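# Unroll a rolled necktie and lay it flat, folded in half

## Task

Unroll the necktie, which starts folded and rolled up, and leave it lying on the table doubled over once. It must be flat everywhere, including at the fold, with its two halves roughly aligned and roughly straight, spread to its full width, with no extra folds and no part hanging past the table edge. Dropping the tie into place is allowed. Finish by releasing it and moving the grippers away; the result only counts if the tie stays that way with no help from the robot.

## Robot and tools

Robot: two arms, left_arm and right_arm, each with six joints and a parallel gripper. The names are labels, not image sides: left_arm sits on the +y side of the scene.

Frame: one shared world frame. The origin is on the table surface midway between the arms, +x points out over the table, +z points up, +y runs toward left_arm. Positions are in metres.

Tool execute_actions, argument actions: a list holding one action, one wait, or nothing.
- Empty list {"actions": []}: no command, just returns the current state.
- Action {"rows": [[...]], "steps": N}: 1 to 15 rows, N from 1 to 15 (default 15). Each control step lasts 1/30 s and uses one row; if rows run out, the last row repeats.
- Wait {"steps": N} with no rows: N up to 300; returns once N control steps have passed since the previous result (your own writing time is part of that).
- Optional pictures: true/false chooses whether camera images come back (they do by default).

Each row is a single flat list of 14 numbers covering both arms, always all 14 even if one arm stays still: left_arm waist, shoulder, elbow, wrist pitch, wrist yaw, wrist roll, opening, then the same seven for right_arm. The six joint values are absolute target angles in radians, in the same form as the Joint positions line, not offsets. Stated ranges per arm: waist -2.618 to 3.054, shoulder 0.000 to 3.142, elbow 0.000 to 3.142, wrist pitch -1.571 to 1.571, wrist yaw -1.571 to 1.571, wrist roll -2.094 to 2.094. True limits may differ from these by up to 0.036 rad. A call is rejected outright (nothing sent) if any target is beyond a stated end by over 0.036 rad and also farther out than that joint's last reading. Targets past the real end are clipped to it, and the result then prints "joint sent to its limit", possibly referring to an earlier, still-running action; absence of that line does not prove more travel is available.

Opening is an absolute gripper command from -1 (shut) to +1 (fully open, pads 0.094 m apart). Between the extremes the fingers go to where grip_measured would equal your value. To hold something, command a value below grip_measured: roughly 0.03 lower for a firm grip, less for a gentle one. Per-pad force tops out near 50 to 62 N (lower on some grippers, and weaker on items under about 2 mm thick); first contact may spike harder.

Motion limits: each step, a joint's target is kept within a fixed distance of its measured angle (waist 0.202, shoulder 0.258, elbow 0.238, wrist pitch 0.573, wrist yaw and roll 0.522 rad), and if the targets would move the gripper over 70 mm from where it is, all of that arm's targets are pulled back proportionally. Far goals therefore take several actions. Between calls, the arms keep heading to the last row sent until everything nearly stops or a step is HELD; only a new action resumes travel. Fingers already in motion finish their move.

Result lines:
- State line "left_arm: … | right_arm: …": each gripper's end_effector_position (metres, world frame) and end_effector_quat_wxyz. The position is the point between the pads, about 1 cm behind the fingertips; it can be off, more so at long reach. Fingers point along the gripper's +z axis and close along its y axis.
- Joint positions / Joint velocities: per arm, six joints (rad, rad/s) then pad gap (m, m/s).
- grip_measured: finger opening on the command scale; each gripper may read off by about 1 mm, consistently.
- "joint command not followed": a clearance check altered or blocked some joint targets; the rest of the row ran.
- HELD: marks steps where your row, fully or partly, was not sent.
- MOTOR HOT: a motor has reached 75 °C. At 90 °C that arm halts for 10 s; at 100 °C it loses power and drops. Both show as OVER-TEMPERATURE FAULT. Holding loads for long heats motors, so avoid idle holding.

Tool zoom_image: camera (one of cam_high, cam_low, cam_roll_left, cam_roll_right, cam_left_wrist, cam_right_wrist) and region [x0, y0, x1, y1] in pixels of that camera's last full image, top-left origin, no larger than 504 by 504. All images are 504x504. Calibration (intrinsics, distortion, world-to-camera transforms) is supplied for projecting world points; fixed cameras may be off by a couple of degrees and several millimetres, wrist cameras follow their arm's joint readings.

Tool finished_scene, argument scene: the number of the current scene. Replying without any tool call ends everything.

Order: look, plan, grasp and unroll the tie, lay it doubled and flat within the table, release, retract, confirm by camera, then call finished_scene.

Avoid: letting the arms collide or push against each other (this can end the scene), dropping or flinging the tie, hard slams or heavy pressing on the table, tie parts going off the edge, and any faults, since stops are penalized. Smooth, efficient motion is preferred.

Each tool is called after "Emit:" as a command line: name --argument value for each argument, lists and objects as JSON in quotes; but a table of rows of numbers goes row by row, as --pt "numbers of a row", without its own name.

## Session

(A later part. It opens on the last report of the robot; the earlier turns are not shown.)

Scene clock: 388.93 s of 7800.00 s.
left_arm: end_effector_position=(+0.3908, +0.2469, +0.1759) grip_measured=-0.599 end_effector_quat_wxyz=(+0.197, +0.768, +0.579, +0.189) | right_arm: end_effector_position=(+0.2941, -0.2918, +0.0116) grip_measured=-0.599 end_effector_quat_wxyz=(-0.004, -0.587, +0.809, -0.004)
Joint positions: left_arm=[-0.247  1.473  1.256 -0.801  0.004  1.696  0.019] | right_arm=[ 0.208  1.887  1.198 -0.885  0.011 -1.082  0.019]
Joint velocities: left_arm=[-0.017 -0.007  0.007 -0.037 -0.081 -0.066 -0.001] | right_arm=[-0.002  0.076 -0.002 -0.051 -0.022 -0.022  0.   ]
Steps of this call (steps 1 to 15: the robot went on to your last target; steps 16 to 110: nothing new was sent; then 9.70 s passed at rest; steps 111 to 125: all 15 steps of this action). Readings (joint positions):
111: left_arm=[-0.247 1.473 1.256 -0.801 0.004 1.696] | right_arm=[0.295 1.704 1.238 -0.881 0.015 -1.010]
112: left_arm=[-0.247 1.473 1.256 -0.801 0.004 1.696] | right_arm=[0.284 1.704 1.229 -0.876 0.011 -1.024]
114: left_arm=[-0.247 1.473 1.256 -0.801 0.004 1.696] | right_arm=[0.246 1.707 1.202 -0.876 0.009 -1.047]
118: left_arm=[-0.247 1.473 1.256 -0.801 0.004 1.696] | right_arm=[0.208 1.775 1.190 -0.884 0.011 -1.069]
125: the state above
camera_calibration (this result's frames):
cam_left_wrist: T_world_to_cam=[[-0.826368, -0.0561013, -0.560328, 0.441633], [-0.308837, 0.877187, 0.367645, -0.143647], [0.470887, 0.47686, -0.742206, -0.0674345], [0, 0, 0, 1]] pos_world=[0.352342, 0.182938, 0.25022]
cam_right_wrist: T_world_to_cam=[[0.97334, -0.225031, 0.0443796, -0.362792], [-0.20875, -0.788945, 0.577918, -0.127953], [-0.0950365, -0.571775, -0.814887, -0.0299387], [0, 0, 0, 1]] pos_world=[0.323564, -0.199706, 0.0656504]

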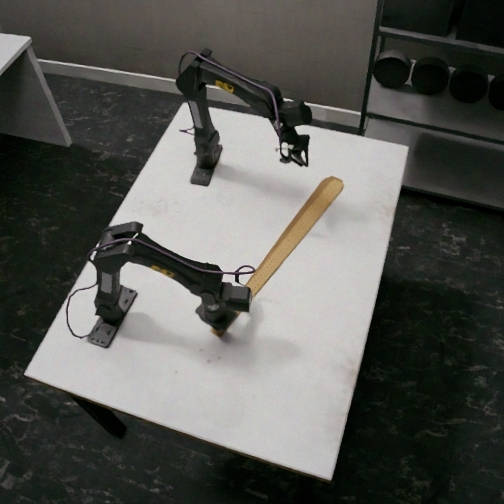

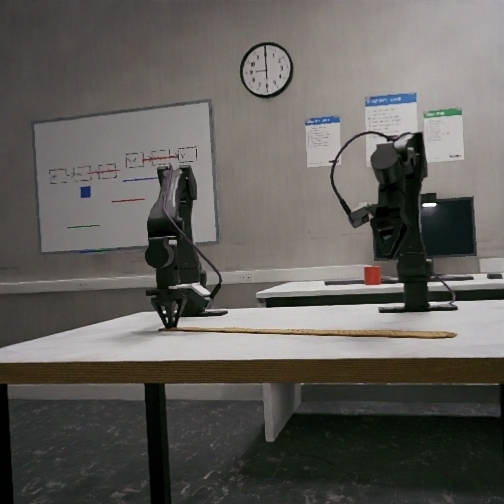

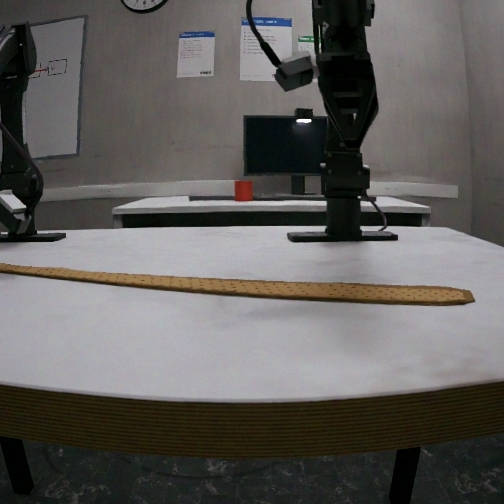

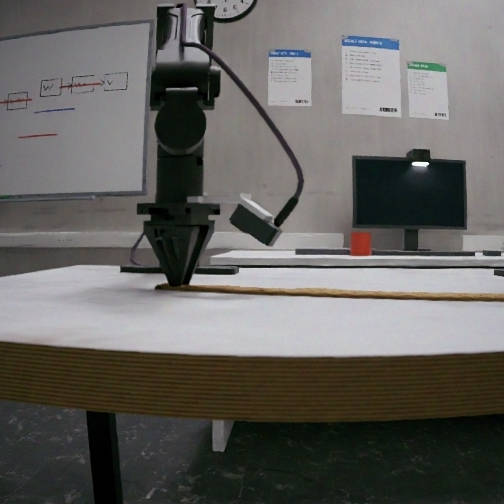

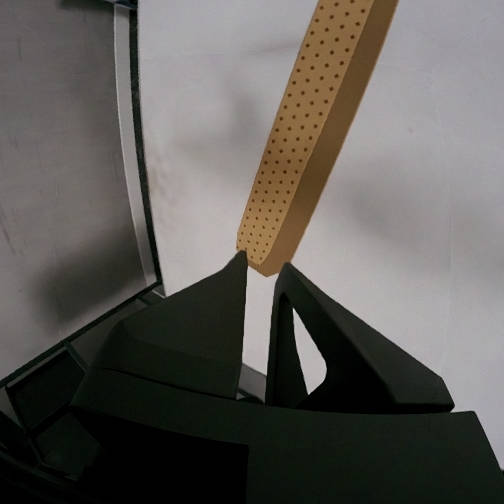

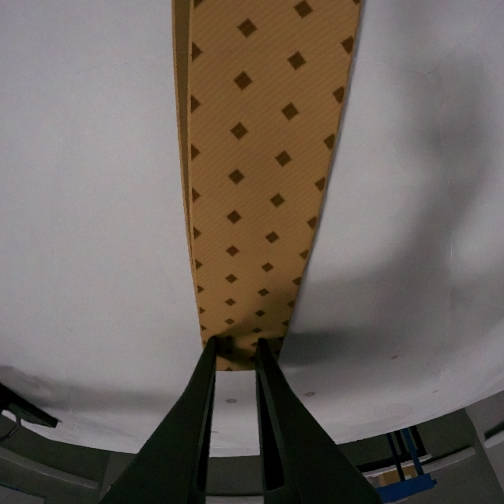

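Centered and on the bump. Lift.

Emit:
execute_actions --actions '[{"rows":[[-0.245,1.45,1.25,-0.8,0,1.69,-0.6,0.21,1.8,1.18,-0.88,0,-1.09,-0.6],[-0.245,1.45,1.25,-0.8,0,1.69,-0.6,0.21,1.72,1.18,-0.88,0,-1.09,-0.6],[-0.245,1.45,1.25,-0.8,0,1.69,-0.6,0.21,1.6,1.18,-0.88,0,-1.09,-0.6]]}]'

Emit:
zoom_image --camera "cam_roll_right" --region '[100,250,300,320]'

Scene clock: 398.10 s of 7800.00 s.
left_arm: end_effector_position=(+0.3908, +0.2469, +0.1759) grip_measured=-0.599 end_effector_quat_wxyz=(+0.197, +0.768, +0.579, +0.189) | right_arm: end_effector_position=(+0.3066, -0.2896, +0.0958) grip_measured=-0.599 end_effector_quat_wxyz=(+0.116, -0.584, +0.801, -0.063)
Joint positions: left_arm=[-0.247  1.473  1.256 -0.801  0.004  1.696  0.019] | right_arm=[ 0.208  1.603  1.176 -0.881  0.011 -1.087  0.019]
Joint velocities: left_arm=[-0.022 -0.022 -0.002  0.037  0.037 -0.037  0.001] | right_arm=[ 0.007  0.022 -0.002  0.051  0.022 -0.037  0.001]
Steps of this call (steps 1 to 15: the robot went on to your last target; steps 16 to 110: nothing new was sent; then 5.00 s passed at rest; steps 111 to 125: all 15 steps of this action). Readings (joint positions):
111: left_arm=[-0.247 1.473 1.256 -0.801 0.004 1.696] | right_arm=[0.208 1.876 1.197 -0.884 0.011 -1.084]
112: left_arm=[-0.247 1.473 1.256 -0.801 0.004 1.696] | right_arm=[0.208 1.854 1.187 -0.881 0.011 -1.084]
114: left_arm=[-0.247 1.473 1.256 -0.801 0.004 1.696] | right_arm=[0.208 1.759 1.164 -0.886 0.011 -1.084]
118: left_arm=[-0.247 1.473 1.256 -0.801 0.004 1.696] | right_arm=[0.208 1.595 1.174 -0.884 0.011 -1.086]
125: the state above
camera_calibration (this result's frames):
cam_left_wrist: T_world_to_cam=[[-0.826368, -0.0561013, -0.560328, 0.441633], [-0.308837, 0.877187, 0.367645, -0.143647], [0.470887, 0.47686, -0.742206, -0.0674345], [0, 0, 0, 1]] pos_world=[0.352342, 0.182938, 0.25022]
cam_right_wrist: T_world_to_cam=[[0.930837, -0.22751, 0.285974, -0.388968], [-0.342889, -0.814377, 0.468207, -0.128026], [0.126369, -0.533882, -0.836063, -0.0137699], [0, 0, 0, 1]] pos_world=[0.319907, -0.200107, 0.159665]

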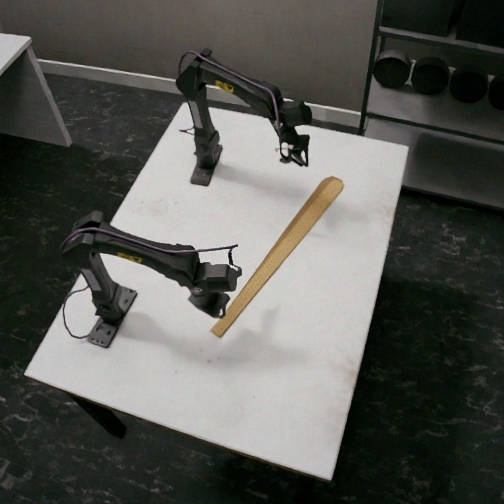

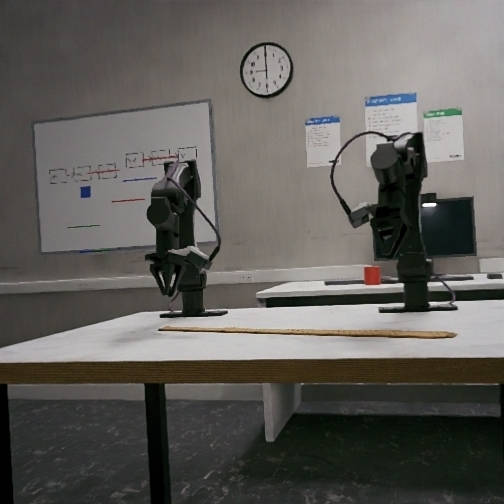

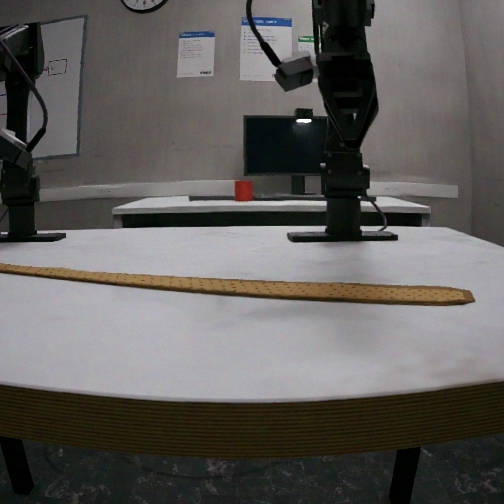

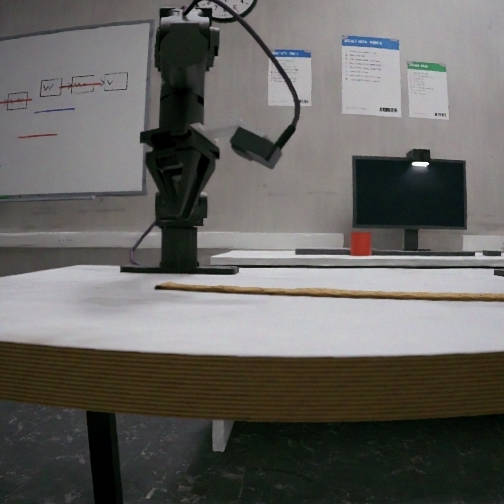

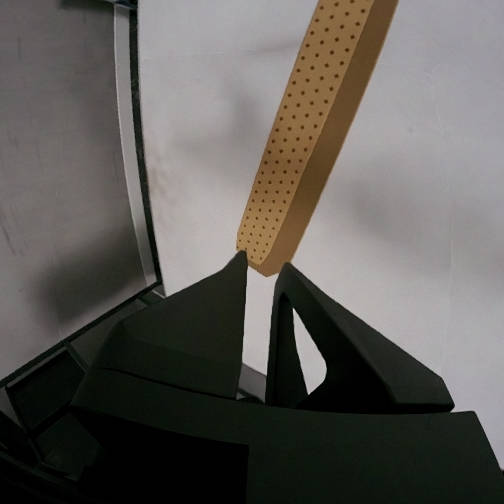

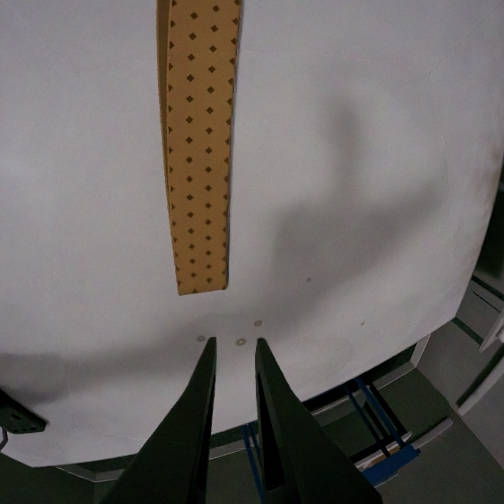

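Region (100, 250, 300, 320) of cam_roll_right's 504x504 image, scaled by 2.520, with more detail than that image has; it fills the top 176 rows of this view, and the rest is white.

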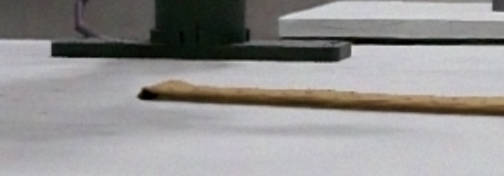

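Emit:
execute_actions --actions '[{"rows":[[-0.245,1.45,1.25,-0.8,0,1.69,-0.6,0.175,1.68,1.17,-0.88,0,-1.12,-0.6],[-0.245,1.45,1.25,-0.8,0,1.69,-0.6,0.175,1.72,1.17,-0.88,0,-1.12,-0.6],[-0.245,1.45,1.25,-0.8,0,1.69,-0.6,0.175,1.75,1.17,-0.88,0,-1.12,-0.6],[-0.245,1.45,1.25,-0.8,0,1.69,-0.6,0.175,1.77,1.17,-0.88,0,-1.12,-0.6],[-0.245,1.45,1.25,-0.8,0,1.69,-0.6,0.175,1.79,1.17,-0.88,0,-1.12,-0.6],[-0.245,1.45,1.25,-0.8,0,1.69,-0.6,0.175,1.81,1.17,-0.88,0,-1.12,-0.6],[-0.245,1.45,1.25,-0.8,0,1.69,-0.6,0.175,1.83,1.17,-0.88,0,-1.12,-0.6],[-0.245,1.45,1.25,-0.8,0,1.69,-0.6,0.175,1.85,1.17,-0.88,0,-1.12,-0.6],[-0.245,1.45,1.25,-0.8,0,1.69,-0.6,0.175,1.87,1.17,-0.88,0,-1.12,-0.6],[-0.245,1.45,1.25,-0.8,0,1.69,-0.6,0.175,1.89,1.17,-0.88,0,-1.12,-0.6],[-0.245,1.45,1.25,-0.8,0,1.69,-0.6,0.175,1.91,1.17,-0.88,0,-1.12,-0.6]]}]'

Scene clock: 408.17 s of 7800.00 s.
left_arm: end_effector_position=(+0.3908, +0.2469, +0.1759) grip_measured=-0.599 end_effector_quat_wxyz=(+0.197, +0.768, +0.579, +0.189) | right_arm: end_effector_position=(+0.2906, -0.3003, +0.0114) grip_measured=-0.599 end_effector_quat_wxyz=(-0.005, -0.591, +0.807, -0.003)
Joint positions: left_arm=[-0.247  1.473  1.256 -0.801  0.004  1.696  0.019] | right_arm=[ 0.183  1.874  1.179 -0.883  0.01  -1.114  0.019]
Joint velocities: left_arm=[-0.007 -0.002 -0.002 -0.051 -0.037  0.051  0.   ] | right_arm=[ 0.002  0.002  0.002 -0.037 -0.022 -0.007  0.   ]
Steps of this call (steps 1 to 15: the robot went on to your last target; steps 16 to 110: nothing new was sent; then 5.90 s passed at rest; steps 111 to 125: all 15 steps of this action). Readings (joint positions):
111: left_arm=[-0.247 1.473 1.256 -0.801 0.004 1.696] | right_arm=[0.206 1.611 1.176 -0.882 0.010 -1.092]
112: left_arm=[-0.247 1.473 1.256 -0.801 0.004 1.696] | right_arm=[0.202 1.628 1.176 -0.880 0.010 -1.097]
114: left_arm=[-0.247 1.473 1.256 -0.801 0.004 1.696] | right_arm=[0.191 1.694 1.176 -0.878 0.010 -1.104]
118: left_arm=[-0.247 1.473 1.256 -0.801 0.004 1.696] | right_arm=[0.183 1.831 1.173 -0.878 0.010 -1.111]
125: the state above
camera_calibration (this result's frames):
cam_left_wrist: T_world_to_cam=[[-0.826368, -0.0561013, -0.560328, 0.441633], [-0.308837, 0.877187, 0.367645, -0.143647], [0.470887, 0.47686, -0.742206, -0.0674345], [0, 0, 0, 1]] pos_world=[0.352342, 0.182938, 0.25022]
cam_right_wrist: T_world_to_cam=[[0.975275, -0.217245, 0.0405347, -0.359431], [-0.200187, -0.790763, 0.578463, -0.138311], [-0.0936151, -0.572275, -0.814701, -0.0358807], [0, 0, 0, 1]] pos_world=[0.319497, -0.20799, 0.0653455]

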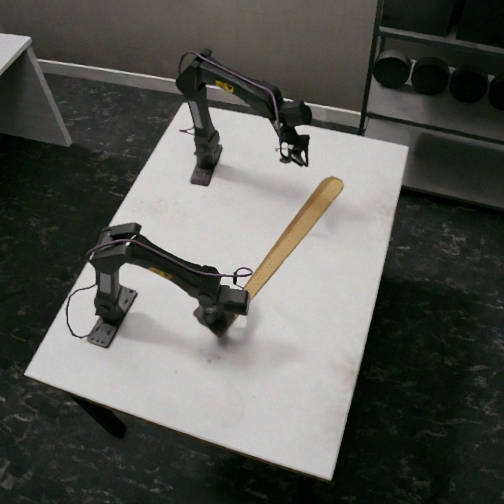

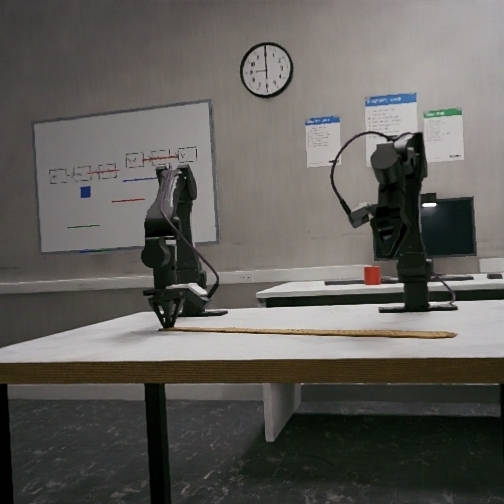

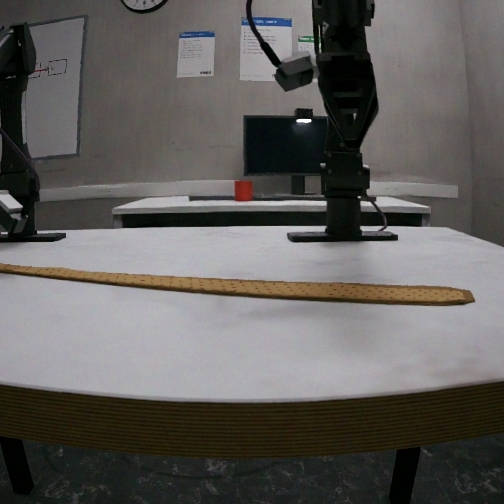

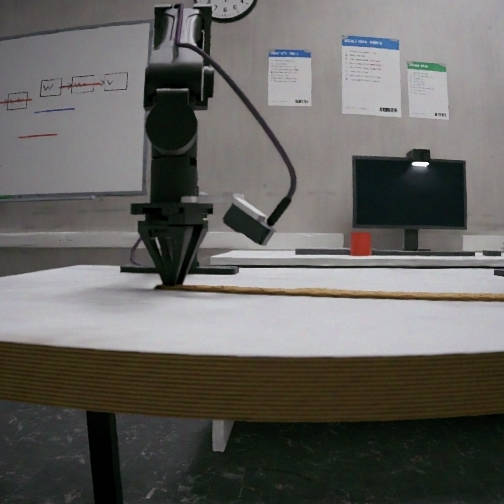

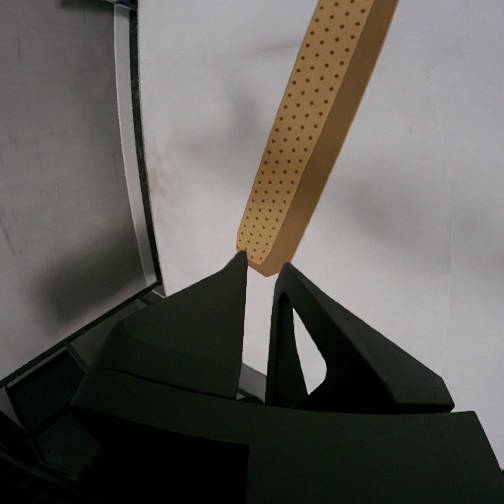

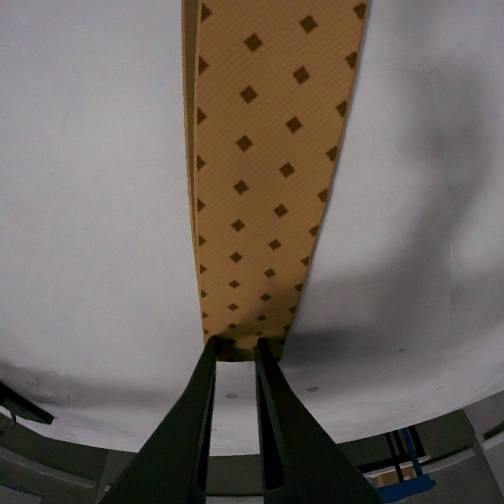

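Emit:
execute_actions --actions '[{"rows":[[-0.245,1.45,1.25,-0.8,0,1.69,-0.6,0.175,1.8,1.17,-0.88,0,-1.12,-0.6],[-0.245,1.45,1.25,-0.8,0,1.69,-0.6,0.175,1.72,1.17,-0.88,0,-1.12,-0.6],[-0.245,1.45,1.25,-0.8,0,1.69,-0.6,0.175,1.6,1.17,-0.88,0,-1.12,-0.6],[-0.245,1.45,1.25,-0.8,0,1.69,-0.6,0.175,1.5,1.17,-0.88,0,-1.12,-0.6]]}]'

Emit:
zoom_image --camera "cam_roll_right" --region '[100,250,300,320]'

Scene clock: 428.10 s of 7800.00 s.
left_arm: end_effector_position=(+0.3908, +0.2469, +0.1759) grip_measured=-0.599 end_effector_quat_wxyz=(+0.197, +0.768, +0.579, +0.189) | right_arm: end_effector_position=(+0.3075, -0.2977, +0.1272) grip_measured=-0.599 end_effector_quat_wxyz=(+0.157, -0.582, +0.793, -0.088)
Joint positions: left_arm=[-0.247  1.473  1.256 -0.801  0.004  1.696  0.019] | right_arm=[ 0.183  1.5    1.171 -0.879  0.01  -1.117  0.019]
Joint velocities: left_arm=[ 0.012 -0.012 -0.017 -0.007 -0.081 -0.081 -0.001] | right_arm=[ 0.012  0.11   0.007  0.022 -0.051  0.007 -0.   ]
Steps of this call (steps 1 to 15: the robot went on to your last target; steps 16 to 110: nothing new was sent; then 15.77 s passed at rest; steps 111 to 125: all 15 steps of this action). Readings (joint positions):
111: left_arm=[-0.247 1.473 1.256 -0.801 0.004 1.696] | right_arm=[0.183 1.865 1.179 -0.882 0.010 -1.114]
112: left_arm=[-0.247 1.473 1.256 -0.801 0.004 1.696] | right_arm=[0.183 1.845 1.172 -0.880 0.010 -1.114]
114: left_arm=[-0.247 1.473 1.256 -0.801 0.004 1.696] | right_arm=[0.183 1.752 1.153 -0.883 0.010 -1.114]
118: left_arm=[-0.247 1.473 1.256 -0.801 0.004 1.696] | right_arm=[0.183 1.519 1.161 -0.881 0.010 -1.116]
125: the state above
camera_calibration (this result's frames):
cam_left_wrist: T_world_to_cam=[[-0.826368, -0.0561013, -0.560328, 0.441633], [-0.308837, 0.877187, 0.367645, -0.143647], [0.470887, 0.47686, -0.742206, -0.0674345], [0, 0, 0, 1]] pos_world=[0.352342, 0.182938, 0.25022]
cam_right_wrist: T_world_to_cam=[[0.899217, -0.22547, 0.37493, -0.401648], [-0.383187, -0.819446, 0.426234, -0.132778], [0.211132, -0.526946, -0.823257, -0.017661], [0, 0, 0, 1]] pos_world=[0.314019, -0.20867, 0.192645]

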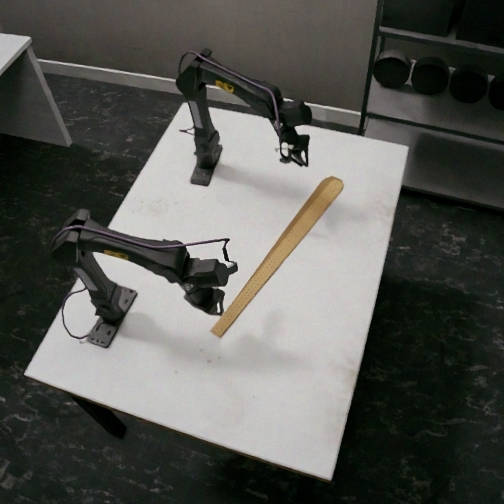

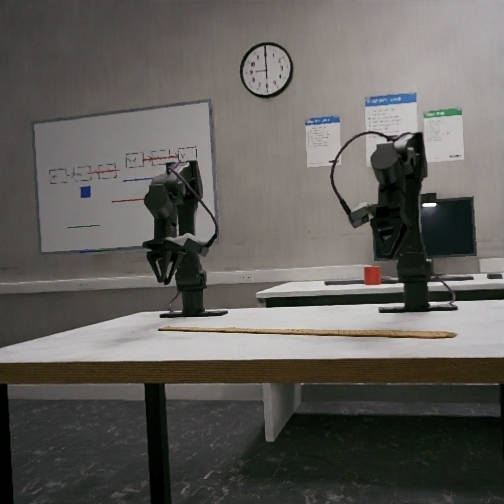

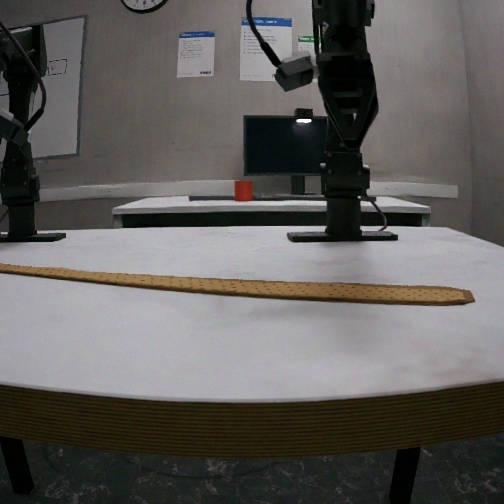

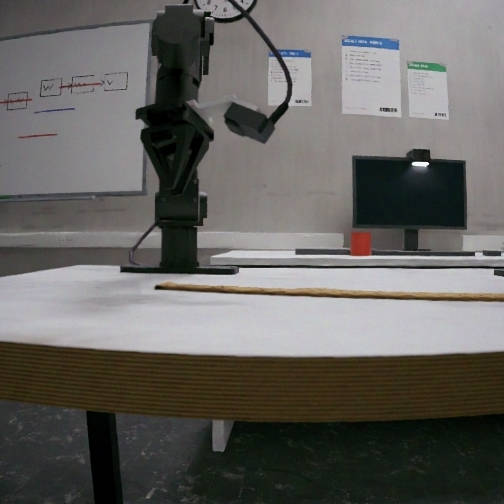

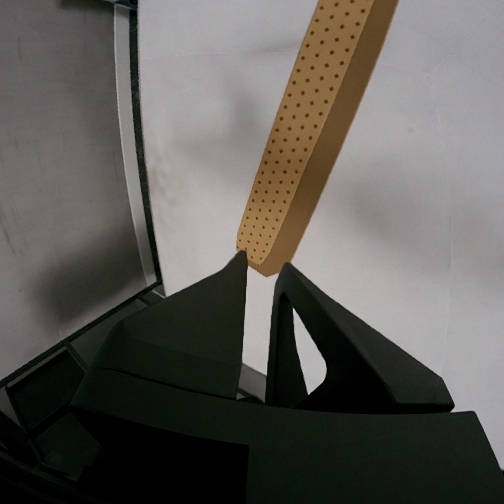

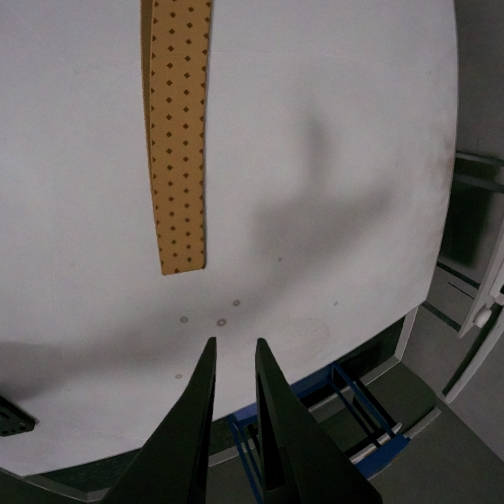

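Region (100, 250, 300, 320) of cam_roll_right's 504x504 image, scaled by 2.520, with more detail than that image has; it fills the top 176 rows of this view, and the rest is white.

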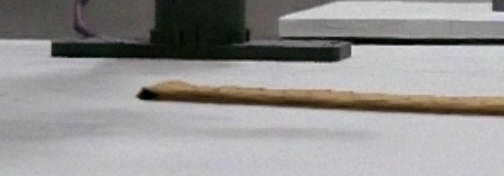

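Emit:
finished_scene --scene 2

The scene is finished: the task was done.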